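## Task

Arrange the rope flat on the table as a loop that is either closed or leaves an opening no wider than a finger, enclosing both aluminium cubes and the steel parallel. The arrangement must stay that way without the robot holding anything, and the gripper must release and move away at the end.

## Robot and tools

Robot: one arm with six revolute joints (waist, shoulder, elbow, wrist pitch, wrist yaw, wrist roll) and a two-finger gripper. Loose objects may occasionally get a brief nudge from outside, so recheck the scene before finishing.

Frame: positions are in metres in the scene frame. Its origin is on the tabletop under the arm base, +z is up, and +y lies to the left when facing along +x. The base may sit slightly tilted. The reported hand position can be inaccurate, more so when the arm is stretched out. The gripper fingers point along the gripper's own +x and close along its y; end_effector_position is the spot between the pads, 3 to 4 cm short of the fingertips.

Tool execute_actions, argument actions: a list holding one item or nothing. An empty list just reports the state. An item with rows (1 to 15 rows) and optional steps (1 to 15, default 15) is a motion; each row lasts one control step of 1/30 s, and the final row repeats if steps exceed the row count. An item with only steps (up to 300) is a wait, counted from the previous result; time spent replying counts toward it. Optional pictures (true/false) chooses whether camera images come back; by default they do. A rejected call does nothing.

Each row is seven numbers, each between -1 and 1, for this single arm: six joint values in the order waist, shoulder, elbow, wrist pitch, wrist yaw, wrist roll, then the gripper opening. The joint values are scaled offsets, not targets: they are added to the joint angles printed in the most recent result that lists them. Before any such result exists in the scene, and for the second or later call within the same reply, they are added to wherever the arm is when the motion begins. Every row is measured from that same base, not from the row before it. A value of 1.0 equals 0.9615 rad for waist, shoulder and elbow, 1.713 rad for wrist pitch, 1.767 for wrist yaw and 1.728 for wrist roll. Sending all zeros is therefore not a pause; it pulls the arm back to the base angles. Nominal joint ranges in radians: waist -3.054 to 3.054, shoulder 0.000 to 3.142, elbow 0.000 to 2.356, wrist pitch -1.571 to 1.571, wrist yaw -1.571 to 1.571, wrist roll -3.142 to 3.142. A call is rejected if it would push a joint more than 0.010 rad beyond its nominal end; real ends may differ by up to 0.010 rad, and requests beyond them are clipped, sometimes reported as "joint sent to its limit" (possibly about an earlier motion). No such line is not proof that more room exists.

The seventh number is an absolute opening: +1 fully open (pad gap 0.088 m), empty fingers touch near -0.80, and values down to -1 close no further. Closing from fully open takes at least about 0.5 s. To hold something, command roughly 0.07 below the measured grip_measured; smaller margins hold more gently. Very thin items (under about 3 mm) get proportionally less force. Readings may carry a fixed offset of about 1 mm and read up to about 3 mm (0.061 on the scale) narrow while squeezing hard.

Motion limits: each joint target is kept within a fixed lead of its measured angle (0.211 rad for the first three joints, 0.213 wrist pitch, 0.267 wrist yaw, 0.228 wrist roll), and all targets are scaled back if they would move the gripper more than 70 mm from its measured spot in one step. Big moves thus need several calls. Friction can leave a joint short of its target, especially at long reach, and tiny turns may not happen; check the reported angles after each move. Between calls the arm keeps heading for the last row until it nearly stops or a step is HELD; fingers keep finishing their motion.

Result lines: end_effector_position and end_effector_quat_wxyz with linear and angular velocities; Joint positions and Joint velocities in column order, ending with pad gap in m; grip_measured on the command scale; "joint command not followed" means the clearance check altered or blocked targets (mounting blocks and posts count as part of the arm); HELD marks steps where a row was not fully sent; MOTOR HOT warns from 50 °C; OVER-TEMPERATURE FAULT means a 95 °C hold, and if cooling fails within 30 to 60 s the arm and gripper lose power and go limp. Carrying loads heats motors, even while you think.

Torque: contact torque reaching a joint's load limit (N m: waist 18, shoulder 22.3, elbow 22.2, wrist pitch 5.86, wrist yaw 5.84, wrist roll 5.48, including held weight) halts the arm 10 s and drops the rest of the call.

Tool zoom_image: camera is cam_high or cam_wrist, region is [x0, y0, x1, y1] in pixels of that camera's latest image (origin top-left, at most 504 by 504). Both cameras give 504x504 images, cam_high wide-angle with strong distortion, cam_wrist narrower.

Tool finished_scene: scene is the current scene's integer. It ends the scene for good, reports success, and gives the next task. Replying without a tool call ends everything.

Avoid knocking or placing anything off the table, dropping things, slamming, hitting hard, or pushing forcefully. Leave the rope resting on its own, open the gripper and lift away before ending.

Each tool is called after "Emit:" by a JSON object that holds its "name" and its "arguments".

## Session

Emit:
{"name": "execute_actions", "arguments": {"actions": []}}

Scene clock: 0.00 s of 4397.00 s.
end_effector_position=(+0.4236, -0.0669, +0.1577) grip_measured=+0.856 end_effector_quat_wxyz=(-0.263, +0.841, -0.360, -0.305) end_effector_velocity=(-0.002, -0.000, -0.001) end_effector_angular_velocity=(-0.006, +0.017, +0.018)
Joint positions: [ 0.04   1.82   1.016 -0.099  0.463 -2.307  0.081]
Joint velocities: [-0.002 -0.002 -0.002 -0.007 -0.007 -0.022 -0.   ]
Motor temperatures (°C, as the motors report them): [23 23 22 25 25 25]
Heat: hottest wrist pitch 25 °C (+0.0 °C/min).

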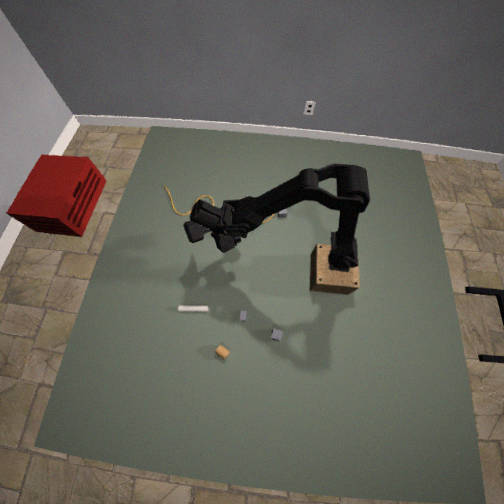

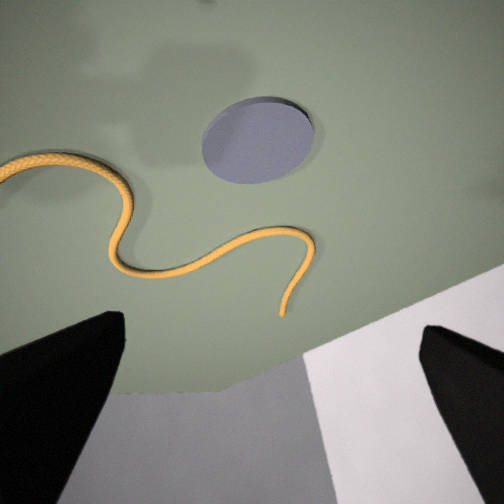

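Emit:
{"name": "execute_actions", "arguments": {"actions": [{"rows":[[1,-0.5,0,0,-0.262,1,1]],"steps":15}]}}

Emit:
{"name": "execute_actions", "arguments": {"actions": [{"steps":60}]}}

Scene clock: 4.43 s of 4397.00 s.
end_effector_position=(+0.3769, +0.1860, +0.3079) grip_measured=+1.000 end_effector_quat_wxyz=(-0.552, +0.771, +0.005, -0.318) end_effector_velocity=(-0.330, +0.498, +0.283) end_effector_angular_velocity=(+1.598, -0.062, +0.875)
Joint positions: [ 0.514  1.423  1.012 -0.096  0.045 -1.762  0.088]
Joint velocities: [ 1.306 -0.701 -0.002  0.022 -0.3    1.429  0.   ]
Motor temperatures (°C, as the motors report them): [23 24 23 25 25 25]
Heat: hottest wrist pitch 25 °C (+0.0 °C/min).
Steps of this call (steps 1 to 90: nothing new was sent; then 0.93 s passed at rest; steps 91 to 105: all 15 steps of this action). Readings (joint positions):
91: [0.045 1.809 1.015 -0.100 0.442 -2.283]
92: [0.064 1.792 1.013 -0.107 0.400 -2.247]
94: [0.125 1.744 1.012 -0.102 0.319 -2.179]
98: [0.256 1.625 1.012 -0.099 0.171 -2.043]
105: the state above

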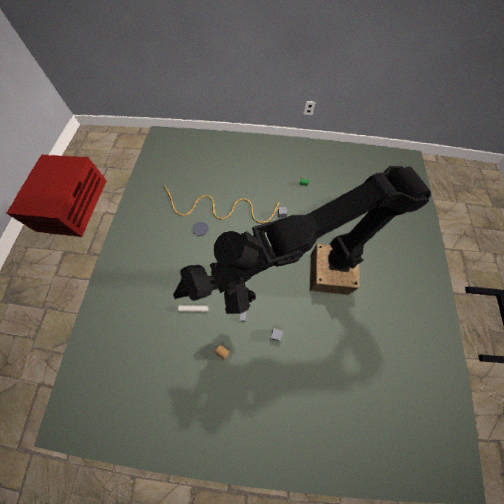

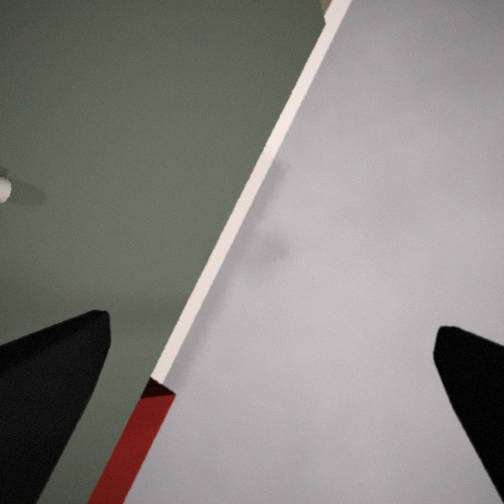

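Scene clock: 6.43 s of 4397.00 s.
end_effector_position=(+0.2348, +0.3371, +0.3372) grip_measured=+1.000 end_effector_quat_wxyz=(+0.800, -0.343, +0.053, +0.488) end_effector_velocity=(+0.003, -0.004, -0.002) end_effector_angular_velocity=(-0.015, -0.009, -0.019)
Joint positions: [ 1.     1.348  1.012 -0.097 -0.003 -0.582  0.088]
Joint velocities: [-0.002 -0.002 -0.002 -0.007  0.022 -0.007  0.   ]
Motor temperatures (°C, as the motors report them): [23 24 23 26 25 25]
Heat: hottest wrist pitch 26 °C (+9.3 °C/min).
Steps of this call (steps 1 to 45: the robot went on to your last target; steps 46 to 60: nothing new was sent). Readings (joint positions):
1: [0.560 1.403 1.012 -0.096 0.036 -1.712]
2: [0.608 1.386 1.012 -0.096 0.028 -1.658]
4: [0.711 1.365 1.012 -0.096 0.017 -1.545]
8: [0.922 1.355 1.012 -0.096 0.002 -1.297]
60: the state above
The arm was judged still, so your last target was given up. Only a new action makes it travel on or press farther. Fingers that are still opening or closing keep moving.

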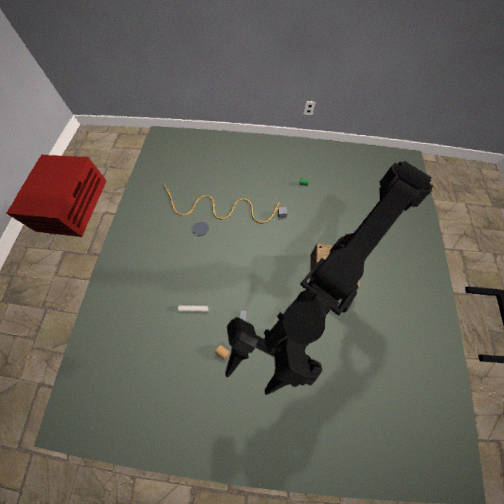

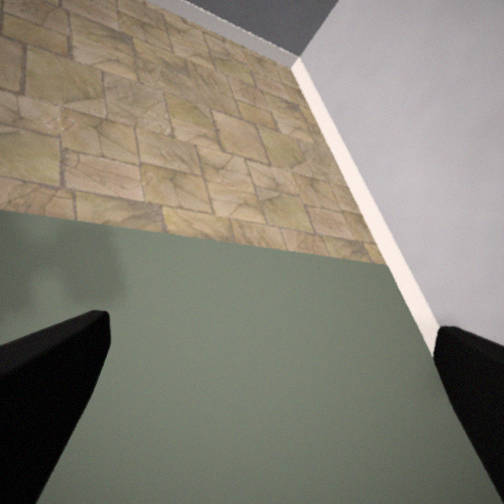

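Emit:
{"name": "zoom_image", "arguments": {"camera": "cam_high", "region": [140,160,340,360]}}

Region (140, 160, 340, 360) of cam_high's 504x504 image, scaled by 2.520, with more detail than that image has.

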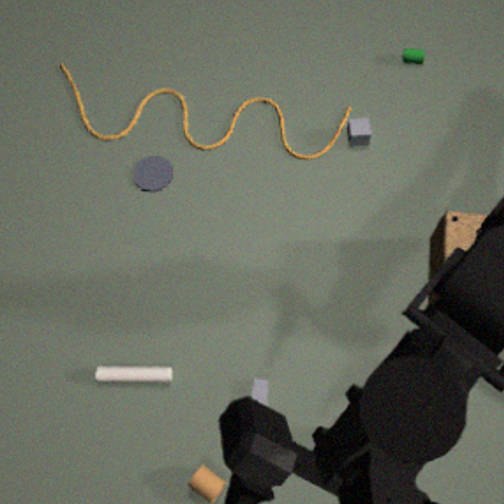

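Emit:
{"name": "execute_actions", "arguments": {"actions": [{"rows":[[-0.2,0.47,0.3,-0.568,0,0.337,1]],"steps":15}], "pictures": false}}

Emit:
{"name": "execute_actions", "arguments": {"actions": [{"steps":45}]}}

Scene clock: 15.33 s of 4397.00 s.
end_effector_position=(+0.2472, +0.2390, +0.1672) grip_measured=+1.000 end_effector_quat_wxyz=(+0.685, -0.255, +0.622, +0.281) end_effector_velocity=(-0.223, -0.218, -0.016) end_effector_angular_velocity=(-0.972, +1.006, -0.083)
Joint positions: [ 0.808  1.8    1.285 -0.959 -0.    -0.01   0.088]
Joint velocities: [-0.002 -0.042  0.002 -1.443  0.007  0.081  0.   ]
Motor temperatures (°C, as the motors report them): [23 25 24 26 25 25]
Heat: hottest wrist pitch 26 °C (+3.9 °C/min).
Steps of this call (steps 1 to 90: nothing new was sent; then 5.40 s passed at rest; steps 91 to 105: all 15 steps of this action). Readings (joint positions):
91: [0.988 1.371 1.037 -0.144 -0.013 -0.543]
92: [0.954 1.408 1.088 -0.194 -0.015 -0.484]
94: [0.876 1.518 1.203 -0.302 -0.005 -0.354]
98: [0.809 1.693 1.283 -0.510 0.001 -0.130]
105: the state above

Scene clock: 16.83 s of 4397.00 s.
end_effector_position=(+0.2308, +0.2232, +0.1672) grip_measured=+1.000 end_effector_quat_wxyz=(+0.652, -0.267, +0.658, +0.265) end_effector_velocity=(-0.002, -0.001, +0.000) end_effector_angular_velocity=(+0.000, +0.010, +0.019)
Joint positions: [ 0.808  1.8    1.289 -1.068 -0.    -0.002  0.088]
Joint velocities: [-0.002 -0.002 -0.002 -0.007 -0.007 -0.022  0.   ]
Motor temperatures (°C, as the motors report them): [23 25 25 26 25 25]
Heat: hottest wrist pitch 26 °C (+3.6 °C/min).
Steps of this call (steps 1 to 30: the robot went on to your last target; steps 31 to 45: nothing new was sent). Readings (joint positions):
1: [0.808 1.800 1.286 -0.998 -0.000 -0.008]
2: [0.808 1.800 1.286 -1.020 -0.000 -0.006]
4: [0.808 1.800 1.286 -1.047 -0.000 -0.004]
8: [0.808 1.800 1.288 -1.064 -0.000 -0.003]
45: the state above
The arm was judged still, so your last target was given up. Only a new action makes it travel on or press farther. Fingers that are still opening or closing keep moving.

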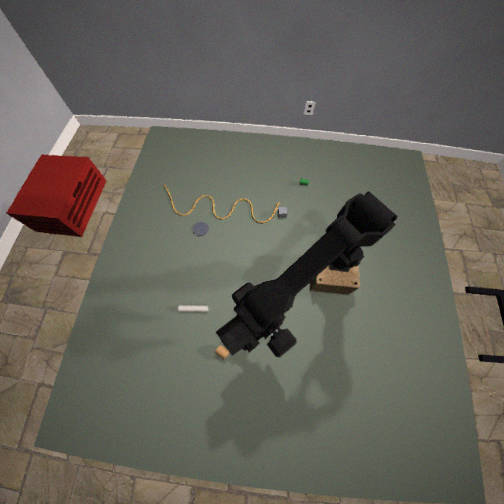

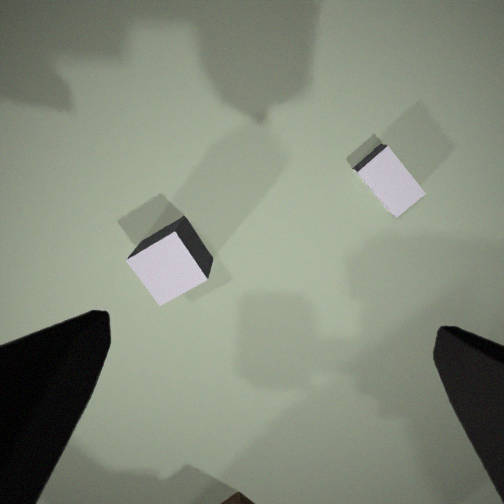

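Emit:
{"name": "execute_actions", "arguments": {"actions": [{"rows":[[-1,-0.31,-0.31,0,0,0,1]],"steps":15}], "pictures": false}}

Emit:
{"name": "execute_actions", "arguments": {"actions": [{"steps":30}], "pictures": false}}

Emit:
{"name": "execute_actions", "arguments": {"actions": [{"rows":[[-0.42,0,0,0,0,0,1]],"steps":15}], "pictures": false}}

Emit:
{"name": "execute_actions", "arguments": {"actions": [{"steps":20}]}}

Scene clock: 28.37 s of 4397.00 s.
end_effector_position=(+0.2460, -0.0235, +0.1741) grip_measured=+1.000 end_effector_quat_wxyz=(+0.704, +0.032, +0.709, -0.033) end_effector_velocity=(-0.041, -0.401, +0.001) end_effector_angular_velocity=(-0.096, -0.003, -1.553)
Joint positions: [-0.055  1.515  1.006 -1.068  0.001 -0.002  0.088]
Joint velocities: [-1.575 -0.022 -0.017  0.007  0.095 -0.022  0.   ]
Motor temperatures (°C, as the motors report them): [23 26 25 26 25 25]
Heat: hottest shoulder 26 °C (+2.1 °C/min).
Steps of this call (steps 1 to 90: nothing new was sent; then 8.03 s passed at rest; steps 91 to 105: all 15 steps of this action). Readings (joint positions):
91: [0.795 1.776 1.264 -1.049 -0.010 -0.002]
92: [0.758 1.739 1.219 -1.051 -0.013 -0.002]
94: [0.647 1.637 1.119 -1.070 -0.005 -0.002]
98: [0.384 1.524 1.026 -1.070 -0.002 -0.002]
105: the state above

Scene clock: 29.37 s of 4397.00 s.
end_effector_position=(+0.2418, -0.0471, +0.1744) grip_measured=+1.000 end_effector_quat_wxyz=(+0.702, +0.066, +0.706, -0.067) end_effector_velocity=(-0.001, +0.001, +0.001) end_effector_angular_velocity=(+0.008, +0.001, +0.020)
Joint positions: [-0.152  1.511  1.003 -1.068  0.003 -0.002  0.088]
Joint velocities: [-0.002 -0.002  0.002 -0.007 -0.007 -0.022  0.   ]
Motor temperatures (°C, as the motors report them): [23 26 25 26 25 25]
Heat: hottest shoulder 26 °C (+2.0 °C/min).
Steps of this call (steps 1 to 30: the robot went on to your last target). Readings (joint positions):
1: [-0.099 1.514 1.006 -1.068 0.004 -0.002]
2: [-0.126 1.513 1.005 -1.068 0.005 -0.002]
4: [-0.146 1.511 1.004 -1.068 0.005 -0.002]
8: [-0.149 1.511 1.003 -1.068 0.003 -0.002]
30: the state above
The arm was judged still, so your last target was given up. Only a new action makes it travel on or press farther. Fingers that are still opening or closing keep moving.

Scene clock: 29.87 s of 4397.00 s.
end_effector_position=(+0.2043, -0.1380, +0.1744) grip_measured=+1.000 end_effector_quat_wxyz=(+0.675, +0.203, +0.679, -0.206) end_effector_velocity=(-0.003, -0.004, -0.001) end_effector_angular_velocity=(-0.007, +0.002, -0.024)
Joint positions: [-0.551  1.511  1.003 -1.067  0.006 -0.003  0.088]
Joint velocities: [-0.017 -0.002 -0.007  0.007  0.007  0.007  0.   ]
Motor temperatures (°C, as the motors report them): [23 26 25 26 25 25]
Heat: hottest shoulder 26 °C (+2.0 °C/min).
Steps of this call (steps 1 to 15: all 15 steps of this action). Readings (joint positions):
1: [-0.171 1.511 1.003 -1.068 -0.010 -0.004]
2: [-0.226 1.511 1.003 -1.068 -0.010 -0.004]
4: [-0.358 1.511 1.003 -1.067 -0.001 -0.004]
8: [-0.535 1.511 1.003 -1.067 0.007 -0.003]
15: the state above

Scene clock: 30.53 s of 4397.00 s.
end_effector_position=(+0.2041, -0.1383, +0.1744) grip_measured=+1.000 end_effector_quat_wxyz=(+0.675, +0.203, +0.679, -0.207) end_effector_velocity=(-0.002, +0.002, -0.000) end_effector_angular_velocity=(+0.010, +0.002, +0.005)
Joint positions: [-0.553  1.511  1.003 -1.067  0.006 -0.003  0.088]
Joint velocities: [-0.002 -0.002 -0.002 -0.007 -0.007 -0.007  0.   ]
Motor temperatures (°C, as the motors report them): [23 26 25 26 25 25]
Heat: hottest shoulder 26 °C (+2.0 °C/min).
Steps of this call (steps 1 to 15: the robot went on to your last target; steps 16 to 20: nothing new was sent). Readings (joint positions):
1: [-0.552 1.511 1.003 -1.067 0.006 -0.003]
2: [-0.552 1.511 1.003 -1.067 0.006 -0.003]
4: [-0.552 1.511 1.003 -1.067 0.006 -0.003]
8: [-0.553 1.511 1.003 -1.067 0.006 -0.003]
20: the state above
The arm was judged still, so your last target was given up. Only a new action makes it travel on or press farther. Fingers that are still opening or closing keep moving.

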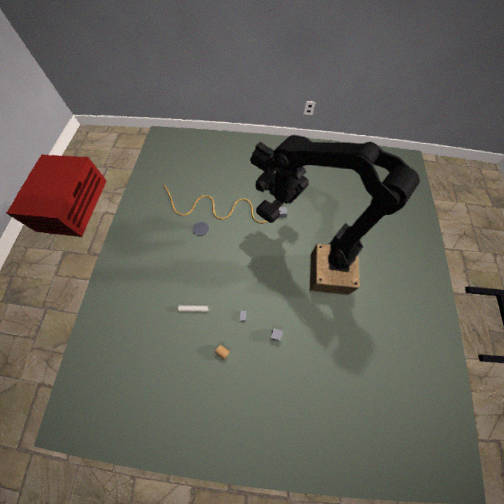

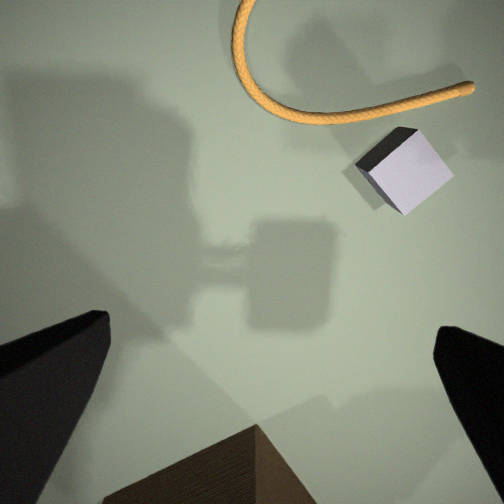

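Emit:
{"name": "execute_actions", "arguments": {"actions": [{"rows":[[-0.23,0.717,0.564,0.088,0,0,1]],"steps":15}], "pictures": false}}

Emit:
{"name": "execute_actions", "arguments": {"actions": [{"steps":30}]}}

Scene clock: 36.67 s of 4397.00 s.
end_effector_position=(+0.2764, -0.2942, +0.0939) grip_measured=+1.000 end_effector_quat_wxyz=(+0.650, +0.277, +0.650, -0.281) end_effector_velocity=(-0.043, +0.043, -0.210) end_effector_angular_velocity=(+0.412, +0.378, -0.015)
Joint positions: [-0.775  2.182  1.534 -0.921  0.006 -0.004  0.088]
Joint velocities: [-0.007  0.54  -0.012 -0.007 -0.007  0.007  0.   ]
Motor temperatures (°C, as the motors report them): [23 26 26 26 25 25]
Heat: hottest shoulder 26 °C (+1.6 °C/min).
Steps of this call (steps 1 to 90: nothing new was sent; then 2.63 s passed at rest; steps 91 to 105: all 15 steps of this action). Readings (joint positions):
91: [-0.567 1.531 1.019 -1.067 -0.003 -0.004]
92: [-0.603 1.566 1.052 -1.035 -0.004 -0.004]
94: [-0.679 1.664 1.149 -0.972 0.000 -0.004]
98: [-0.766 1.894 1.394 -0.926 0.006 -0.004]
105: the state above

Scene clock: 37.67 s of 4397.00 s.
end_effector_position=(+0.2770, -0.2947, +0.0882) grip_measured=+1.000 end_effector_quat_wxyz=(+0.647, +0.278, +0.652, -0.280) end_effector_velocity=(+0.000, +0.003, +0.000) end_effector_angular_velocity=(+0.020, -0.011, -0.010)
Joint positions: [-0.775  2.2    1.539 -0.916  0.006 -0.004  0.088]
Joint velocities: [-0.002 -0.002 -0.002 -0.007 -0.022  0.007  0.   ]
Motor temperatures (°C, as the motors report them): [23 27 26 26 25 25]
Heat: hottest shoulder 27 °C (+3.2 °C/min).
Steps of this call (steps 1 to 30: the robot went on to your last target). Readings (joint positions):
1: [-0.775 2.195 1.534 -0.920 0.006 -0.004]
2: [-0.775 2.200 1.534 -0.920 0.006 -0.004]
4: [-0.775 2.200 1.535 -0.918 0.006 -0.004]
8: [-0.775 2.200 1.539 -0.916 0.006 -0.004]
30: the state above
The arm was judged still, so your last target was given up. Only a new action makes it travel on or press farther. Fingers that are still opening or closing keep moving.

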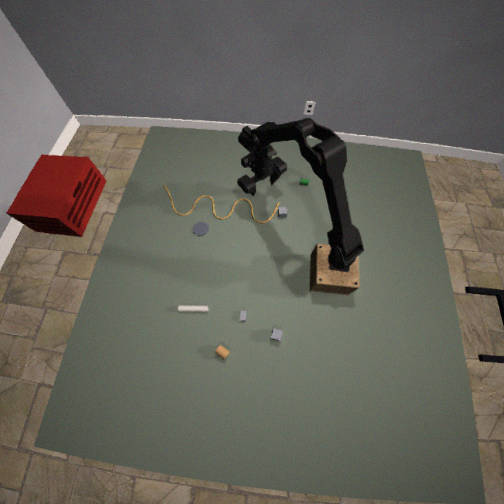

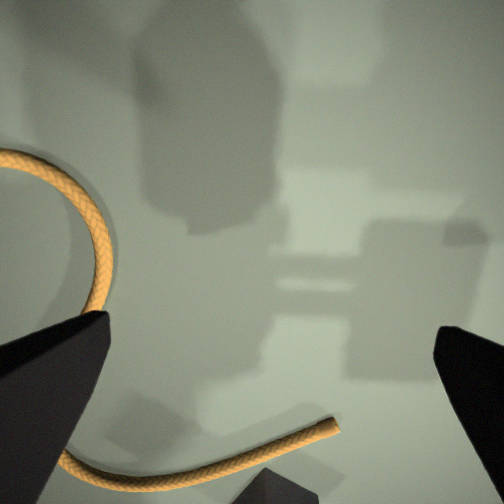

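Emit:
{"name": "execute_actions", "arguments": {"actions": [{"rows":[[0,-0.23,-0.23,0,0,0,1]],"steps":15}], "pictures": false}}

Emit:
{"name": "execute_actions", "arguments": {"actions": [{"steps":20}]}}

Scene clock: 41.10 s of 4397.00 s.
end_effector_position=(+0.2444, -0.2602, +0.1174) grip_measured=+1.000 end_effector_quat_wxyz=(+0.649, +0.277, +0.651, -0.281) end_effector_velocity=(+0.001, +0.002, +0.001) end_effector_angular_velocity=(+0.017, -0.014, -0.010)
Joint positions: [-0.775  1.985  1.33  -0.916  0.006 -0.004  0.088]
Joint velocities: [-0.002 -0.002  0.002 -0.007 -0.022  0.007  0.   ]
Motor temperatures (°C, as the motors report them): [23 27 26 26 25 25]
Heat: hottest shoulder 27 °C (+2.9 °C/min).
Steps of this call (steps 1 to 88: nothing new was sent; steps 89 to 103: all 15 steps of this action). Readings (joint positions):
89: [-0.775 2.171 1.507 -0.890 0.006 -0.004]
90: [-0.775 2.129 1.452 -0.901 0.006 -0.004]
92: [-0.775 2.044 1.368 -0.935 0.006 -0.004]
96: [-0.775 1.988 1.344 -0.915 0.006 -0.004]
103: the state above

Scene clock: 41.77 s of 4397.00 s.
end_effector_position=(+0.2444, -0.2602, +0.1174) grip_measured=+1.000 end_effector_quat_wxyz=(+0.649, +0.277, +0.651, -0.281) end_effector_velocity=(-0.006, +0.004, -0.001) end_effector_angular_velocity=(+0.014, +0.024, -0.010)
Joint positions: [-0.775  1.985  1.33  -0.916  0.006 -0.004  0.088]
Joint velocities: [-0.002 -0.002 -0.007 -0.022  0.007  0.007  0.   ]
Motor temperatures (°C, as the motors report them): [23 27 26 26 25 25]
Heat: hottest shoulder 27 °C (+2.9 °C/min).
Steps of this call (steps 1 to 15: the robot went on to your last target; steps 16 to 20: nothing new was sent). Readings (joint positions):
1: [-0.775 1.985 1.330 -0.916 0.006 -0.004]
2: [-0.775 1.985 1.330 -0.916 0.006 -0.004]
4: [-0.775 1.985 1.330 -0.916 0.006 -0.004]
8: [-0.775 1.985 1.330 -0.916 0.006 -0.004]
20: the state above
The arm was judged still, so your last target was given up. Only a new action makes it travel on or press farther. Fingers that are still opening or closing keep moving.

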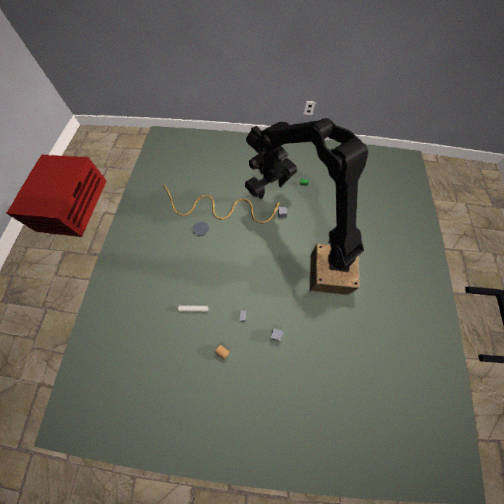

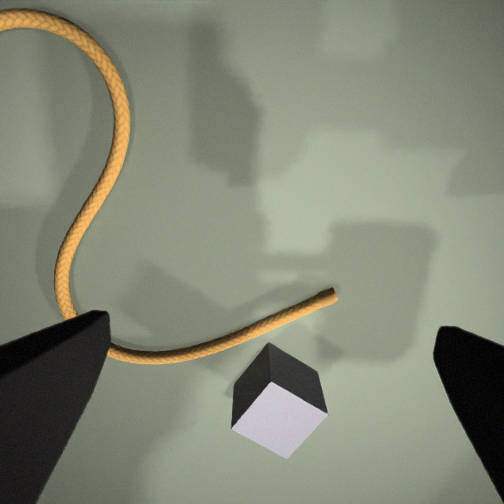

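Emit:
{"name": "execute_actions", "arguments": {"actions": [{"rows":[[0,0.159,-0.026,0.104,0,0.3,1]],"steps":15}], "pictures": false}}

Emit:
{"name": "execute_actions", "arguments": {"actions": [{"steps":20}]}}

Scene clock: 46.60 s of 4397.00 s.
end_effector_position=(+0.2544, -0.2706, +0.0603) grip_measured=+1.000 end_effector_quat_wxyz=(+0.559, +0.432, +0.557, -0.436) end_effector_velocity=(-0.001, -0.001, +0.001) end_effector_angular_velocity=(+0.007, -0.004, -0.044)
Joint positions: [-0.775  2.135  1.305 -0.738  0.006  0.509  0.088]
Joint velocities: [-0.007 -0.002  0.002 -0.007 -0.007  0.037  0.   ]
Motor temperatures (°C, as the motors report them): [23 28 26 26 25 25]
Heat: hottest shoulder 28 °C (+3.9 °C/min).
Steps of this call (steps 1 to 90: nothing new was sent; then 1.33 s passed at rest; steps 91 to 105: all 15 steps of this action). Readings (joint positions):
91: [-0.775 2.003 1.327 -0.892 0.006 0.046]
92: [-0.775 2.024 1.326 -0.827 0.006 0.119]
94: [-0.775 2.082 1.328 -0.770 0.006 0.256]
98: [-0.775 2.135 1.305 -0.751 0.006 0.455]
105: the state above

Scene clock: 47.27 s of 4397.00 s.
end_effector_position=(+0.2545, -0.2707, +0.0603) grip_measured=+1.000 end_effector_quat_wxyz=(+0.558, +0.433, +0.556, -0.437) end_effector_velocity=(-0.000, +0.003, +0.000) end_effector_angular_velocity=(+0.010, -0.000, -0.005)
Joint positions: [-0.775  2.135  1.305 -0.738  0.006  0.512  0.088]
Joint velocities: [ 0.002 -0.002 -0.002 -0.007 -0.007  0.007  0.   ]
Motor temperatures (°C, as the motors report them): [23 28 26 26 25 25]
Heat: hottest shoulder 28 °C (+3.8 °C/min).
Steps of this call (steps 1 to 15: the robot went on to your last target; steps 16 to 20: nothing new was sent). Readings (joint positions):
1: [-0.775 2.135 1.305 -0.738 0.006 0.510]
2: [-0.775 2.135 1.305 -0.738 0.006 0.511]
4: [-0.775 2.135 1.305 -0.738 0.006 0.511]
8: [-0.775 2.135 1.305 -0.738 0.006 0.512]
20: the state above
The arm was judged still, so your last target was given up. Only a new action makes it travel on or press farther. Fingers that are still opening or closing keep moving.

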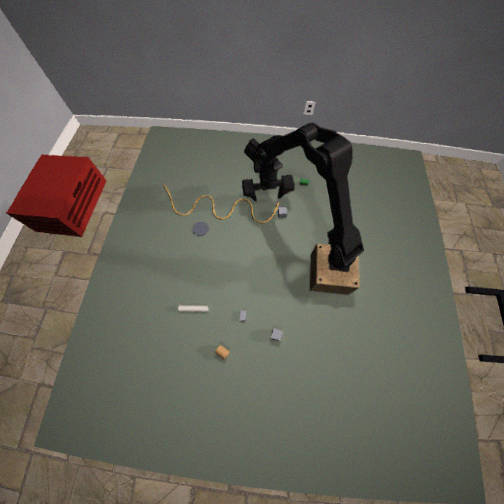

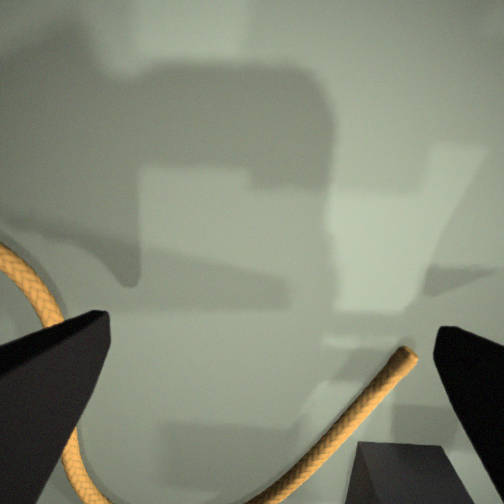

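Emit:
{"name": "execute_actions", "arguments": {"actions": [{"rows":[[0,-0.38,-0.38,0,0,0,1]],"steps":15}], "pictures": false}}

Emit:
{"name": "execute_actions", "arguments": {"actions": [{"steps":20}]}}

Scene clock: 51.63 s of 4397.00 s.
end_effector_position=(+0.1952, -0.2079, +0.0951) grip_measured=+1.000 end_effector_quat_wxyz=(+0.557, +0.433, +0.557, -0.437) end_effector_velocity=(-0.005, +0.006, -0.001) end_effector_angular_velocity=(+0.017, +0.006, +0.005)
Joint positions: [-0.775  1.783  0.952 -0.739  0.006  0.512  0.088]
Joint velocities: [-0.002 -0.012 -0.022 -0.007 -0.007 -0.007  0.   ]
Motor temperatures (°C, as the motors report them): [23 29 26 26 25 25]
Heat: hottest shoulder 29 °C (+4.6 °C/min).
Steps of this call (steps 1 to 90: nothing new was sent; then 0.87 s passed at rest; steps 91 to 105: all 15 steps of this action). Readings (joint positions):
91: [-0.775 2.106 1.273 -0.711 0.006 0.512]
92: [-0.775 2.059 1.215 -0.720 0.006 0.512]
94: [-0.775 1.933 1.086 -0.745 0.006 0.512]
98: [-0.775 1.796 0.973 -0.742 0.006 0.512]
105: the state above

Scene clock: 52.30 s of 4397.00 s.
end_effector_position=(+0.1953, -0.2080, +0.0956) grip_measured=+1.000 end_effector_quat_wxyz=(+0.558, +0.433, +0.557, -0.437) end_effector_velocity=(+0.002, +0.001, -0.001) end_effector_angular_velocity=(+0.013, -0.018, +0.020)
Joint positions: [-0.775  1.78   0.951 -0.739  0.006  0.512  0.088]
Joint velocities: [-0.002  0.002 -0.002  0.007 -0.022 -0.022  0.   ]
Motor temperatures (°C, as the motors report them): [23 29 26 26 25 25]
Heat: hottest shoulder 29 °C (+4.6 °C/min).
Steps of this call (steps 1 to 15: the robot went on to your last target; steps 16 to 20: nothing new was sent). Readings (joint positions):
1: [-0.775 1.782 0.951 -0.739 0.006 0.512]
2: [-0.775 1.782 0.951 -0.739 0.006 0.512]
4: [-0.775 1.781 0.951 -0.739 0.006 0.512]
8: [-0.775 1.780 0.951 -0.739 0.006 0.512]
20: the state above
The arm was judged still, so your last target was given up. Only a new action makes it travel on or press farther. Fingers that are still opening or closing keep moving.

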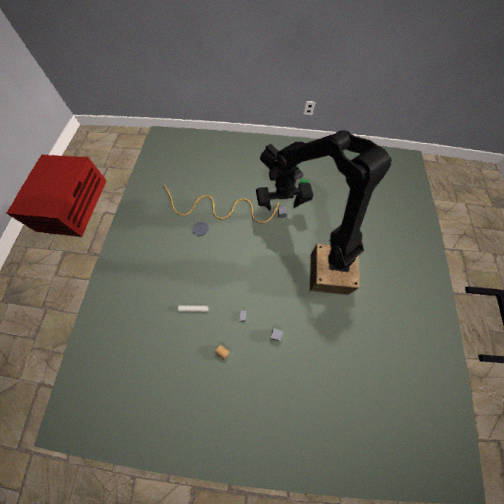

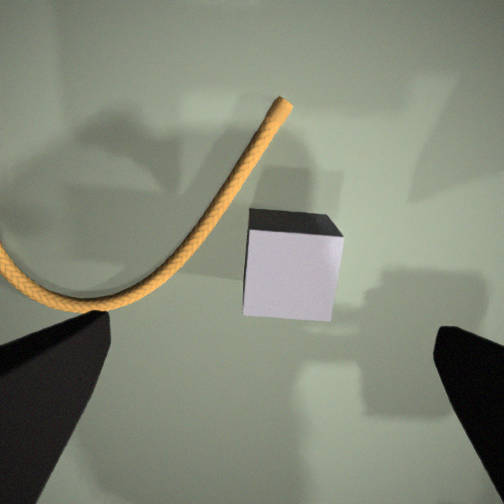

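Emit:
{"name": "execute_actions", "arguments": {"actions": [{"rows":[[0,0.156,-0.042,0.111,0,0,0.3]],"steps":15}], "pictures": false}}

Emit:
{"name": "execute_actions", "arguments": {"actions": [{"steps":20}]}}

Scene clock: 57.53 s of 4397.00 s.
end_effector_position=(+0.2019, -0.2150, +0.0501) grip_measured=+0.304 end_effector_quat_wxyz=(+0.561, +0.433, +0.553, -0.438) end_effector_velocity=(+0.001, -0.000, +0.000) end_effector_angular_velocity=(-0.000, -0.010, -0.010)
Joint positions: [-0.775  1.923  0.914 -0.551  0.006  0.512  0.054]
Joint velocities: [-0.002 -0.002 -0.002  0.007 -0.007  0.007 -0.001]
Motor temperatures (°C, as the motors report them): [23 29 25 26 25 25]
Heat: hottest shoulder 29 °C (+4.2 °C/min).
Steps of this call (steps 1 to 90: nothing new was sent; then 1.73 s passed at rest; steps 91 to 105: all 15 steps of this action). Readings (joint positions):
91: [-0.775 1.798 0.945 -0.707 0.006 0.512]
92: [-0.775 1.824 0.942 -0.640 0.006 0.512]
94: [-0.775 1.886 0.938 -0.587 0.006 0.512]
98: [-0.775 1.922 0.914 -0.562 0.006 0.512]
105: the state above

Scene clock: 58.20 s of 4397.00 s.
end_effector_position=(+0.2019, -0.2150, +0.0501) grip_measured=+0.302 end_effector_quat_wxyz=(+0.561, +0.433, +0.553, -0.438) end_effector_velocity=(+0.001, +0.003, +0.002) end_effector_angular_velocity=(+0.017, -0.014, +0.020)
Joint positions: [-0.775  1.923  0.914 -0.55   0.006  0.512  0.054]
Joint velocities: [-0.002 -0.007 -0.002 -0.007 -0.022 -0.022 -0.   ]
Motor temperatures (°C, as the motors report them): [23 29 25 26 25 25]
Heat: hottest shoulder 29 °C (+4.1 °C/min).
Steps of this call (steps 1 to 15: the robot went on to your last target; steps 16 to 20: nothing new was sent). Readings (joint positions):
1: [-0.775 1.923 0.914 -0.550 0.006 0.512]
2: [-0.775 1.923 0.914 -0.550 0.006 0.512]
4: [-0.775 1.923 0.914 -0.550 0.006 0.512]
8: [-0.775 1.923 0.914 -0.550 0.006 0.512]
20: the state above
The arm was judged still, so your last target was given up. Only a new action makes it travel on or press farther. Fingers that are still opening or closing keep moving.

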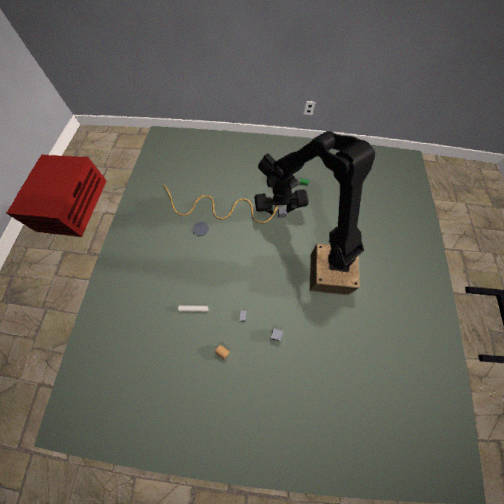

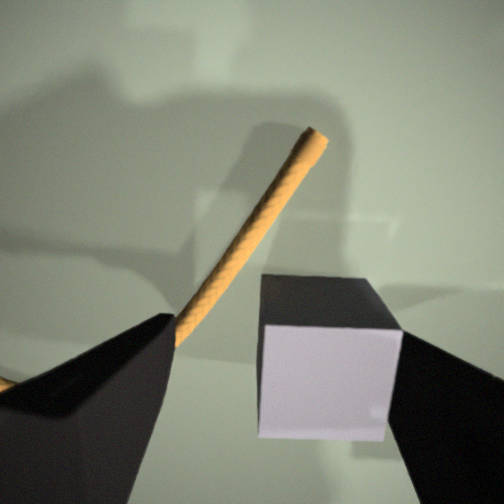

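Emit:
{"name": "execute_actions", "arguments": {"actions": [{"rows":[[0,0,0,0,0,0,-0.4]],"steps":15}], "pictures": false}}

Emit:
{"name": "execute_actions", "arguments": {"actions": [{"rows":[[0,-0.128,0.39,-0.302,0,0,-0.4]],"steps":15}], "pictures": false}}

Emit:
{"name": "execute_actions", "arguments": {"actions": [{"rows":[[1,0,0,0,0,0,-0.4]],"steps":15}], "pictures": false}}

Emit:
{"name": "execute_actions", "arguments": {"actions": [{"steps":25}], "pictures": false}}

Emit:
{"name": "execute_actions", "arguments": {"actions": [{"rows":[[0.645,0,0,0,0,0,-0.4]],"steps":15}], "pictures": false}}

Emit:
{"name": "execute_actions", "arguments": {"actions": [{"steps":25}]}}

Scene clock: 63.90 s of 4397.00 s.
end_effector_position=(+0.2020, -0.2151, +0.0501) grip_measured=-0.218 end_effector_quat_wxyz=(+0.561, +0.433, +0.553, -0.438) end_effector_velocity=(-0.000, +0.003, +0.000) end_effector_angular_velocity=(+0.010, -0.000, +0.025)
Joint positions: [-0.775  1.923  0.914 -0.55   0.005  0.512  0.028]
Joint velocities: [ 0.002 -0.002 -0.002 -0.007 -0.007 -0.022 -0.   ]
Motor temperatures (°C, as the motors report them): [23 29 25 26 25 25]
Heat: hottest shoulder 29 °C (+4.0 °C/min).
Steps of this call (steps 1 to 90: nothing new was sent; then 2.20 s passed at rest; steps 91 to 105: all 15 steps of this action). Readings (joint positions):
91: [-0.775 1.923 0.914 -0.550 0.006 0.512]
92: [-0.775 1.923 0.914 -0.550 0.006 0.512]
94: [-0.775 1.923 0.914 -0.550 0.006 0.512]
98: [-0.775 1.923 0.914 -0.550 0.005 0.512]
105: the state above

Scene clock: 64.40 s of 4397.00 s.
end_effector_position=(+0.2204, -0.2345, +0.1679) grip_measured=-0.218 end_effector_quat_wxyz=(+0.557, +0.433, +0.557, -0.437) end_effector_velocity=(-0.002, +0.006, +0.000) end_effector_angular_velocity=(+0.031, -0.001, +0.020)
Joint positions: [-0.775  1.794  1.285 -1.061  0.005  0.512  0.028]
Joint velocities: [-0.002 -0.002 -0.002 -0.022 -0.022 -0.022 -0.   ]
Motor temperatures (°C, as the motors report them): [23 29 25 26 25 25]
Heat: hottest shoulder 29 °C (+4.0 °C/min).
Steps of this call (steps 1 to 15: all 15 steps of this action). Readings (joint positions):
1: [-0.775 1.914 0.937 -0.591 0.005 0.512]
2: [-0.775 1.907 0.970 -0.658 0.005 0.512]
4: [-0.775 1.874 1.054 -0.761 0.005 0.512]
8: [-0.775 1.812 1.249 -0.972 0.005 0.512]
15: the state above

Scene clock: 64.90 s of 4397.00 s.
end_effector_position=(+0.3217, +0.0201, +0.1680) grip_measured=-0.218 end_effector_quat_wxyz=(+0.691, +0.156, +0.688, -0.158) end_effector_velocity=(-0.032, +0.530, -0.001) end_effector_angular_velocity=(+0.183, +0.009, +1.568)
Joint positions: [ 0.103  1.794  1.285 -1.059  0.004  0.513  0.028]
Joint velocities: [ 1.56   0.002 -0.002  0.007 -0.183 -0.007 -0.   ]
Motor temperatures (°C, as the motors report them): [23 29 25 26 25 25]
Heat: hottest shoulder 29 °C (+4.0 °C/min).
Steps of this call (steps 1 to 15: all 15 steps of this action). Readings (joint positions):
1: [-0.760 1.794 1.285 -1.061 0.018 0.513]
2: [-0.716 1.794 1.285 -1.061 0.022 0.513]
4: [-0.594 1.794 1.285 -1.059 0.011 0.513]
8: [-0.334 1.794 1.285 -1.059 0.008 0.513]
15: the state above

Scene clock: 65.73 s of 4397.00 s.
end_effector_position=(+0.3187, +0.0467, +0.1680) grip_measured=-0.218 end_effector_quat_wxyz=(+0.696, +0.128, +0.694, -0.129) end_effector_velocity=(-0.002, -0.000, +0.000) end_effector_angular_velocity=(+0.006, +0.008, +0.020)
Joint positions: [ 0.186  1.794  1.285 -1.06   0.003  0.513  0.028]
Joint velocities: [-0.002 -0.002 -0.002 -0.007 -0.007 -0.022 -0.   ]
Motor temperatures (°C, as the motors report them): [24 29 25 26 25 25]
Heat: hottest shoulder 29 °C (+3.0 °C/min).
Steps of this call (steps 1 to 25: the robot went on to your last target). Readings (joint positions):
1: [0.148 1.794 1.285 -1.059 -0.001 0.513]
2: [0.176 1.794 1.285 -1.059 -0.002 0.513]
4: [0.195 1.794 1.285 -1.059 -0.002 0.513]
8: [0.187 1.794 1.285 -1.060 0.003 0.513]
25: the state above

Scene clock: 66.23 s of 4397.00 s.
end_effector_position=(+0.2307, +0.2255, +0.1679) grip_measured=-0.218 end_effector_quat_wxyz=(+0.702, -0.090, +0.700, +0.093) end_effector_velocity=(+0.018, -0.024, -0.001) end_effector_angular_velocity=(-0.035, -0.017, -0.069)
Joint positions: [ 0.812  1.794  1.285 -1.058 -0.002  0.513  0.028]
Joint velocities: [-0.076 -0.002 -0.007 -0.007  0.037 -0.007 -0.   ]
Motor temperatures (°C, as the motors report them): [24 29 25 26 25 25]
Heat: hottest shoulder 29 °C (+3.0 °C/min).
Steps of this call (steps 1 to 15: all 15 steps of this action). Readings (joint positions):
1: [0.201 1.794 1.285 -1.060 0.016 0.513]
2: [0.244 1.794 1.285 -1.060 0.021 0.513]
4: [0.367 1.794 1.285 -1.058 0.010 0.513]
8: [0.627 1.794 1.285 -1.057 0.006 0.513]
15: the state above

Scene clock: 67.07 s of 4397.00 s.
end_effector_position=(+0.2323, +0.2238, +0.1679) grip_measured=-0.218 end_effector_quat_wxyz=(+0.703, -0.089, +0.700, +0.090) end_effector_velocity=(-0.003, -0.000, +0.000) end_effector_angular_velocity=(+0.000, +0.010, +0.010)
Joint positions: [ 0.806  1.794  1.285 -1.058  0.001  0.513  0.028]
Joint velocities: [ 0.002 -0.002 -0.002 -0.007 -0.007 -0.007 -0.   ]
Motor temperatures (°C, as the motors report them): [24 29 25 26 25 25]
Heat: hottest shoulder 29 °C (+3.0 °C/min).
Steps of this call (steps 1 to 15: the robot went on to your last target; steps 16 to 25: nothing new was sent). Readings (joint positions):
1: [0.810 1.794 1.285 -1.058 -0.000 0.513]
2: [0.808 1.794 1.285 -1.058 0.001 0.513]
4: [0.806 1.794 1.285 -1.058 0.001 0.513]
8: [0.806 1.794 1.285 -1.058 0.001 0.513]
25: the state above
The arm was judged still, so your last target was given up. Only a new action makes it travel on or press farther. Fingers that are still opening or closing keep moving.

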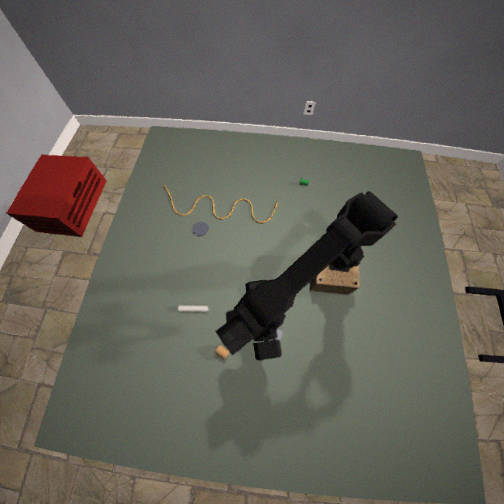

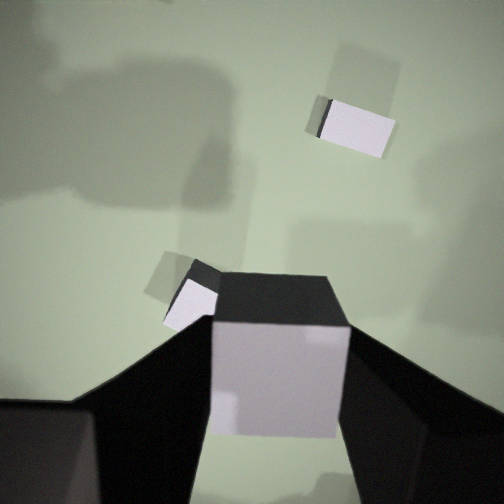

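Emit:
{"name": "execute_actions", "arguments": {"actions": [{"rows":[[-0.07,0.288,-0.099,0.215,0,0,-0.4]],"steps":15}], "pictures": false}}

Emit:
{"name": "execute_actions", "arguments": {"actions": [{"steps":20}], "pictures": false}}

Emit:
{"name": "execute_actions", "arguments": {"actions": [{"rows":[[0,0,0,0,0,0,0.3]],"steps":12}], "pictures": false}}

Emit:
{"name": "execute_actions", "arguments": {"actions": [{"rows":[[0,-0.288,0.099,-0.215,0,0,0.3]],"steps":15}], "pictures": false}}

Emit:
{"name": "execute_actions", "arguments": {"actions": [{"rows":[[-1,0,0,0,0,0,0.3]],"steps":15}], "pictures": false}}

Emit:
{"name": "execute_actions", "arguments": {"actions": [{"steps":20}], "pictures": false}}

Emit:
{"name": "execute_actions", "arguments": {"actions": [{"rows":[[-0.58,0,0,0,0,0,0.3]],"steps":15}], "pictures": false}}

Emit:
{"name": "execute_actions", "arguments": {"actions": [{"steps":20}]}}

Scene clock: 76.27 s of 4397.00 s.
end_effector_position=(+0.2664, +0.2239, +0.0581) grip_measured=-0.218 end_effector_quat_wxyz=(+0.703, -0.066, +0.705, +0.065) end_effector_velocity=(+0.001, +0.003, +0.001) end_effector_angular_velocity=(+0.014, -0.005, +0.024)
Joint positions: [ 0.738  2.072  1.19  -0.692 -0.     0.513  0.028]
Joint velocities: [ 0.002 -0.002  0.002  0.007 -0.007 -0.022  0.   ]
Motor temperatures (°C, as the motors report them): [24 29 26 26 25 25]
Heat: hottest shoulder 29 °C (+3.0 °C/min).
Steps of this call (steps 1 to 90: nothing new was sent; then 5.70 s passed at rest; steps 91 to 105: all 15 steps of this action). Readings (joint positions):
91: [0.803 1.813 1.277 -1.037 -0.000 0.513]
92: [0.793 1.837 1.269 -0.977 -0.000 0.513]
94: [0.769 1.926 1.252 -0.859 -0.000 0.513]
98: [0.739 2.061 1.197 -0.733 -0.000 0.513]
105: the state above

Scene clock: 76.93 s of 4397.00 s.
end_effector_position=(+0.2668, +0.2243, +0.0581) grip_measured=-0.218 end_effector_quat_wxyz=(+0.704, -0.066, +0.704, +0.065) end_effector_velocity=(-0.003, -0.002, -0.001) end_effector_angular_velocity=(-0.002, +0.014, -0.010)
Joint positions: [ 0.738  2.072  1.19  -0.69  -0.     0.513  0.028]
Joint velocities: [-0.002 -0.002 -0.007 -0.007 -0.007  0.007 -0.   ]
Motor temperatures (°C, as the motors report them): [24 29 26 26 25 25]
Heat: hottest shoulder 29 °C (+3.0 °C/min).
Steps of this call (steps 1 to 15: the robot went on to your last target; steps 16 to 20: nothing new was sent). Readings (joint positions):
1: [0.738 2.072 1.190 -0.692 -0.000 0.513]
2: [0.738 2.072 1.190 -0.692 -0.000 0.513]
4: [0.738 2.072 1.190 -0.690 -0.000 0.513]
8: [0.738 2.072 1.190 -0.690 -0.000 0.513]
20: the state above
The arm was judged still, so your last target was given up. Only a new action makes it travel on or press farther. Fingers that are still opening or closing keep moving.

Scene clock: 77.33 s of 4397.00 s.
end_effector_position=(+0.2668, +0.2243, +0.0581) grip_measured=+0.291 end_effector_quat_wxyz=(+0.704, -0.066, +0.704, +0.065) end_effector_velocity=(-0.004, +0.000, -0.001) end_effector_angular_velocity=(+0.009, +0.024, +0.020)
Joint positions: [ 0.738  2.072  1.19  -0.69  -0.     0.513  0.053]
Joint velocities: [-0.002  0.002 -0.002 -0.007 -0.022 -0.022  0.004]
Motor temperatures (°C, as the motors report them): [24 29 26 26 25 25]
Heat: hottest shoulder 29 °C (+3.0 °C/min).
Steps of this call (steps 1 to 12: all 12 steps of this action). Readings (joint positions):
1: [0.738 2.072 1.190 -0.690 -0.000 0.513]
2: [0.738 2.072 1.190 -0.690 -0.000 0.513]
4: [0.738 2.072 1.190 -0.690 -0.000 0.513]
8: [0.738 2.072 1.190 -0.690 -0.000 0.513]
12: the state above

Scene clock: 77.83 s of 4397.00 s.
end_effector_position=(+0.2488, +0.2091, +0.1704) grip_measured=+0.298 end_effector_quat_wxyz=(+0.709, -0.062, +0.699, +0.069) end_effector_velocity=(-0.007, -0.005, +0.000) end_effector_angular_velocity=(-0.018, +0.033, +0.005)
Joint positions: [ 0.738  1.791  1.291 -1.054 -0.     0.513  0.054]
Joint velocities: [-0.002 -0.002 -0.002 -0.037 -0.007 -0.007 -0.   ]
Motor temperatures (°C, as the motors report them): [24 30 26 26 25 25]
Heat: hottest shoulder 30 °C (+4.0 °C/min).
Steps of this call (steps 1 to 15: all 15 steps of this action). Readings (joint positions):
1: [0.738 2.055 1.198 -0.719 -0.000 0.513]
2: [0.738 2.032 1.206 -0.780 -0.000 0.513]
4: [0.738 1.949 1.223 -0.888 -0.000 0.513]
8: [0.738 1.804 1.283 -1.019 -0.000 0.513]
15: the state above

Scene clock: 78.33 s of 4397.00 s.
end_effector_position=(+0.3203, -0.0578, +0.1704) grip_measured=+0.298 end_effector_quat_wxyz=(+0.672, +0.240, +0.659, -0.238) end_effector_velocity=(-0.093, -0.521, +0.000) end_effector_angular_velocity=(-0.138, +0.018, -1.541)
Joint positions: [-0.139  1.791  1.291 -1.052  0.001  0.512  0.054]
Joint velocities: [-1.56  -0.002 -0.002  0.007  0.139 -0.022 -0.   ]
Motor temperatures (°C, as the motors report them): [24 30 26 26 25 25]
Heat: hottest shoulder 30 °C (+4.0 °C/min).
Steps of this call (steps 1 to 15: all 15 steps of this action). Readings (joint positions):
1: [0.724 1.791 1.291 -1.054 -0.011 0.512]
2: [0.682 1.791 1.291 -1.054 -0.014 0.512]
4: [0.559 1.791 1.291 -1.054 -0.006 0.512]
8: [0.299 1.791 1.291 -1.052 -0.003 0.512]
15: the state above

Scene clock: 79.00 s of 4397.00 s.
end_effector_position=(+0.3141, -0.0847, +0.1704) grip_measured=+0.298 end_effector_quat_wxyz=(+0.661, +0.267, +0.648, -0.267) end_effector_velocity=(+0.002, +0.002, +0.000) end_effector_angular_velocity=(+0.019, -0.013, +0.005)
Joint positions: [-0.223  1.791  1.291 -1.053  0.002  0.512  0.054]
Joint velocities: [-0.002 -0.002 -0.002  0.007 -0.022 -0.007 -0.   ]
Motor temperatures (°C, as the motors report them): [24 30 26 26 25 25]
Heat: hottest shoulder 30 °C (+4.0 °C/min).
Steps of this call (steps 1 to 20: the robot went on to your last target). Readings (joint positions):
1: [-0.184 1.791 1.291 -1.052 0.005 0.512]
2: [-0.212 1.791 1.291 -1.052 0.006 0.512]
4: [-0.230 1.791 1.291 -1.052 0.006 0.512]
8: [-0.224 1.791 1.291 -1.053 0.002 0.512]
20: the state above

Scene clock: 79.50 s of 4397.00 s.
end_effector_position=(+0.2208, -0.2394, +0.1704) grip_measured=+0.298 end_effector_quat_wxyz=(+0.562, +0.435, +0.549, -0.441) end_effector_velocity=(+0.017, +0.019, +0.000) end_effector_angular_velocity=(+0.030, -0.022, +0.069)
Joint positions: [-0.784  1.791  1.291 -1.051  0.006  0.512  0.054]
Joint velocities: [ 0.061 -0.002 -0.002 -0.007 -0.037 -0.007 -0.   ]
Motor temperatures (°C, as the motors report them): [24 30 26 26 25 25]
Heat: hottest shoulder 30 °C (+4.1 °C/min).
Steps of this call (steps 1 to 15: all 15 steps of this action). Readings (joint positions):
1: [-0.238 1.791 1.291 -1.053 -0.010 0.512]
2: [-0.282 1.791 1.291 -1.052 -0.013 0.512]
4: [-0.405 1.791 1.291 -1.051 -0.003 0.512]
8: [-0.662 1.791 1.291 -1.051 0.002 0.512]
15: the state above

Scene clock: 80.17 s of 4397.00 s.
end_effector_position=(+0.2217, -0.2386, +0.1704) grip_measured=+0.298 end_effector_quat_wxyz=(+0.563, +0.434, +0.549, -0.439) end_effector_velocity=(-0.004, -0.001, +0.000) end_effector_angular_velocity=(+0.000, +0.011, +0.015)
Joint positions: [-0.781  1.791  1.291 -1.051  0.005  0.512  0.054]
Joint velocities: [-0.007 -0.002 -0.002 -0.007  0.007 -0.022  0.   ]
Motor temperatures (°C, as the motors report them): [24 30 26 26 25 25]
Heat: hottest shoulder 30 °C (+4.0 °C/min).
Steps of this call (steps 1 to 15: the robot went on to your last target; steps 16 to 20: nothing new was sent). Readings (joint positions):
1: [-0.782 1.791 1.291 -1.051 0.005 0.512]
2: [-0.781 1.791 1.291 -1.051 0.005 0.512]
4: [-0.781 1.791 1.291 -1.051 0.005 0.512]
8: [-0.781 1.791 1.291 -1.051 0.005 0.512]
20: the state above
The arm was judged still, so your last target was given up. Only a new action makes it travel on or press farther. Fingers that are still opening or closing keep moving.

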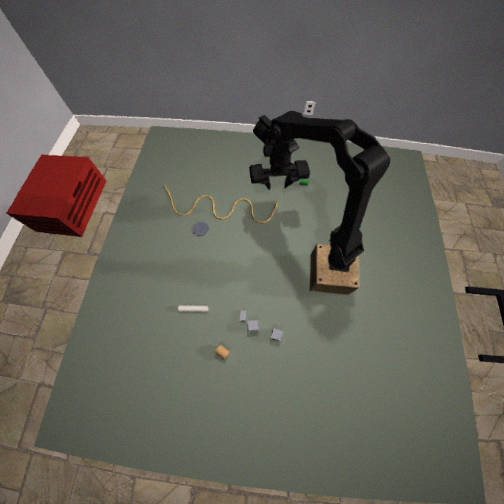

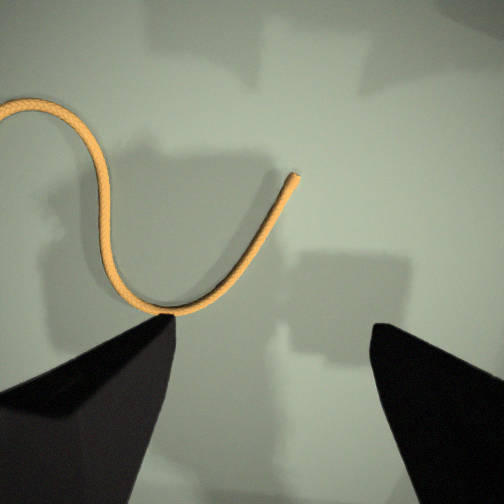

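Emit:
{"name": "execute_actions", "arguments": {"actions": [{"rows":[[-0.051,0.24,-0.225,0.25,0,0.29,0.3]],"steps":15}], "pictures": false}}

Emit:
{"name": "execute_actions", "arguments": {"actions": [{"steps":20}]}}

Scene clock: 89.37 s of 4397.00 s.
end_effector_position=(+0.2109, -0.2502, +0.0523) grip_measured=+0.298 end_effector_quat_wxyz=(+0.419, +0.568, +0.419, -0.571) end_effector_velocity=(-0.003, +0.004, +0.000) end_effector_angular_velocity=(+0.021, +0.008, -0.068)
Joint positions: [-0.829  2.021  1.078 -0.628  0.004  1.005  0.054]
Joint velocities: [-0.002 -0.002 -0.002 -0.022 -0.007  0.066 -0.   ]
Motor temperatures (°C, as the motors report them): [24 30 26 26 25 25]
Heat: hottest shoulder 30 °C (+4.0 °C/min).
Steps of this call (steps 1 to 90: nothing new was sent; then 5.70 s passed at rest; steps 91 to 105: all 15 steps of this action). Readings (joint positions):
91: [-0.782 1.804 1.275 -1.028 0.004 0.540]
92: [-0.787 1.818 1.254 -0.978 0.004 0.583]
94: [-0.802 1.883 1.201 -0.888 0.004 0.678]
98: [-0.827 2.010 1.093 -0.692 0.004 0.919]
105: the state above

Scene clock: 90.03 s of 4397.00 s.
end_effector_position=(+0.2116, -0.2510, +0.0523) grip_measured=+0.298 end_effector_quat_wxyz=(+0.419, +0.569, +0.416, -0.572) end_effector_velocity=(+0.002, +0.004, +0.000) end_effector_angular_velocity=(+0.020, -0.012, -0.005)
Joint positions: [-0.829  2.021  1.078 -0.623  0.004  1.01   0.054]
Joint velocities: [ 0.002 -0.002 -0.002 -0.007 -0.022  0.007 -0.   ]
Motor temperatures (°C, as the motors report them): [24 30 26 26 25 25]
Heat: hottest shoulder 30 °C (+4.1 °C/min).
Steps of this call (steps 1 to 15: the robot went on to your last target; steps 16 to 20: nothing new was sent). Readings (joint positions):
1: [-0.829 2.021 1.078 -0.628 0.004 1.006]
2: [-0.829 2.021 1.078 -0.627 0.004 1.008]
4: [-0.829 2.021 1.078 -0.623 0.004 1.009]
8: [-0.829 2.021 1.078 -0.623 0.004 1.010]
20: the state above
The arm was judged still, so your last target was given up. Only a new action makes it travel on or press farther. Fingers that are still opening or closing keep moving.

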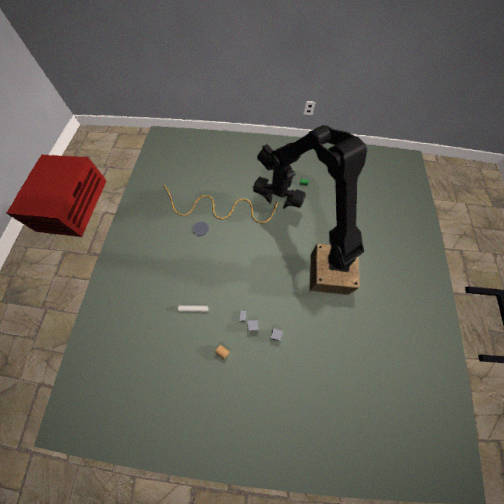

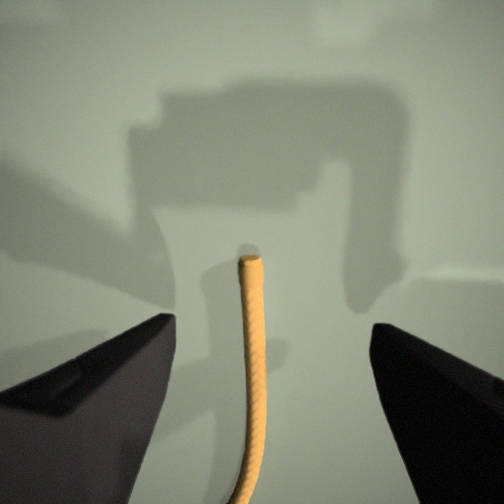

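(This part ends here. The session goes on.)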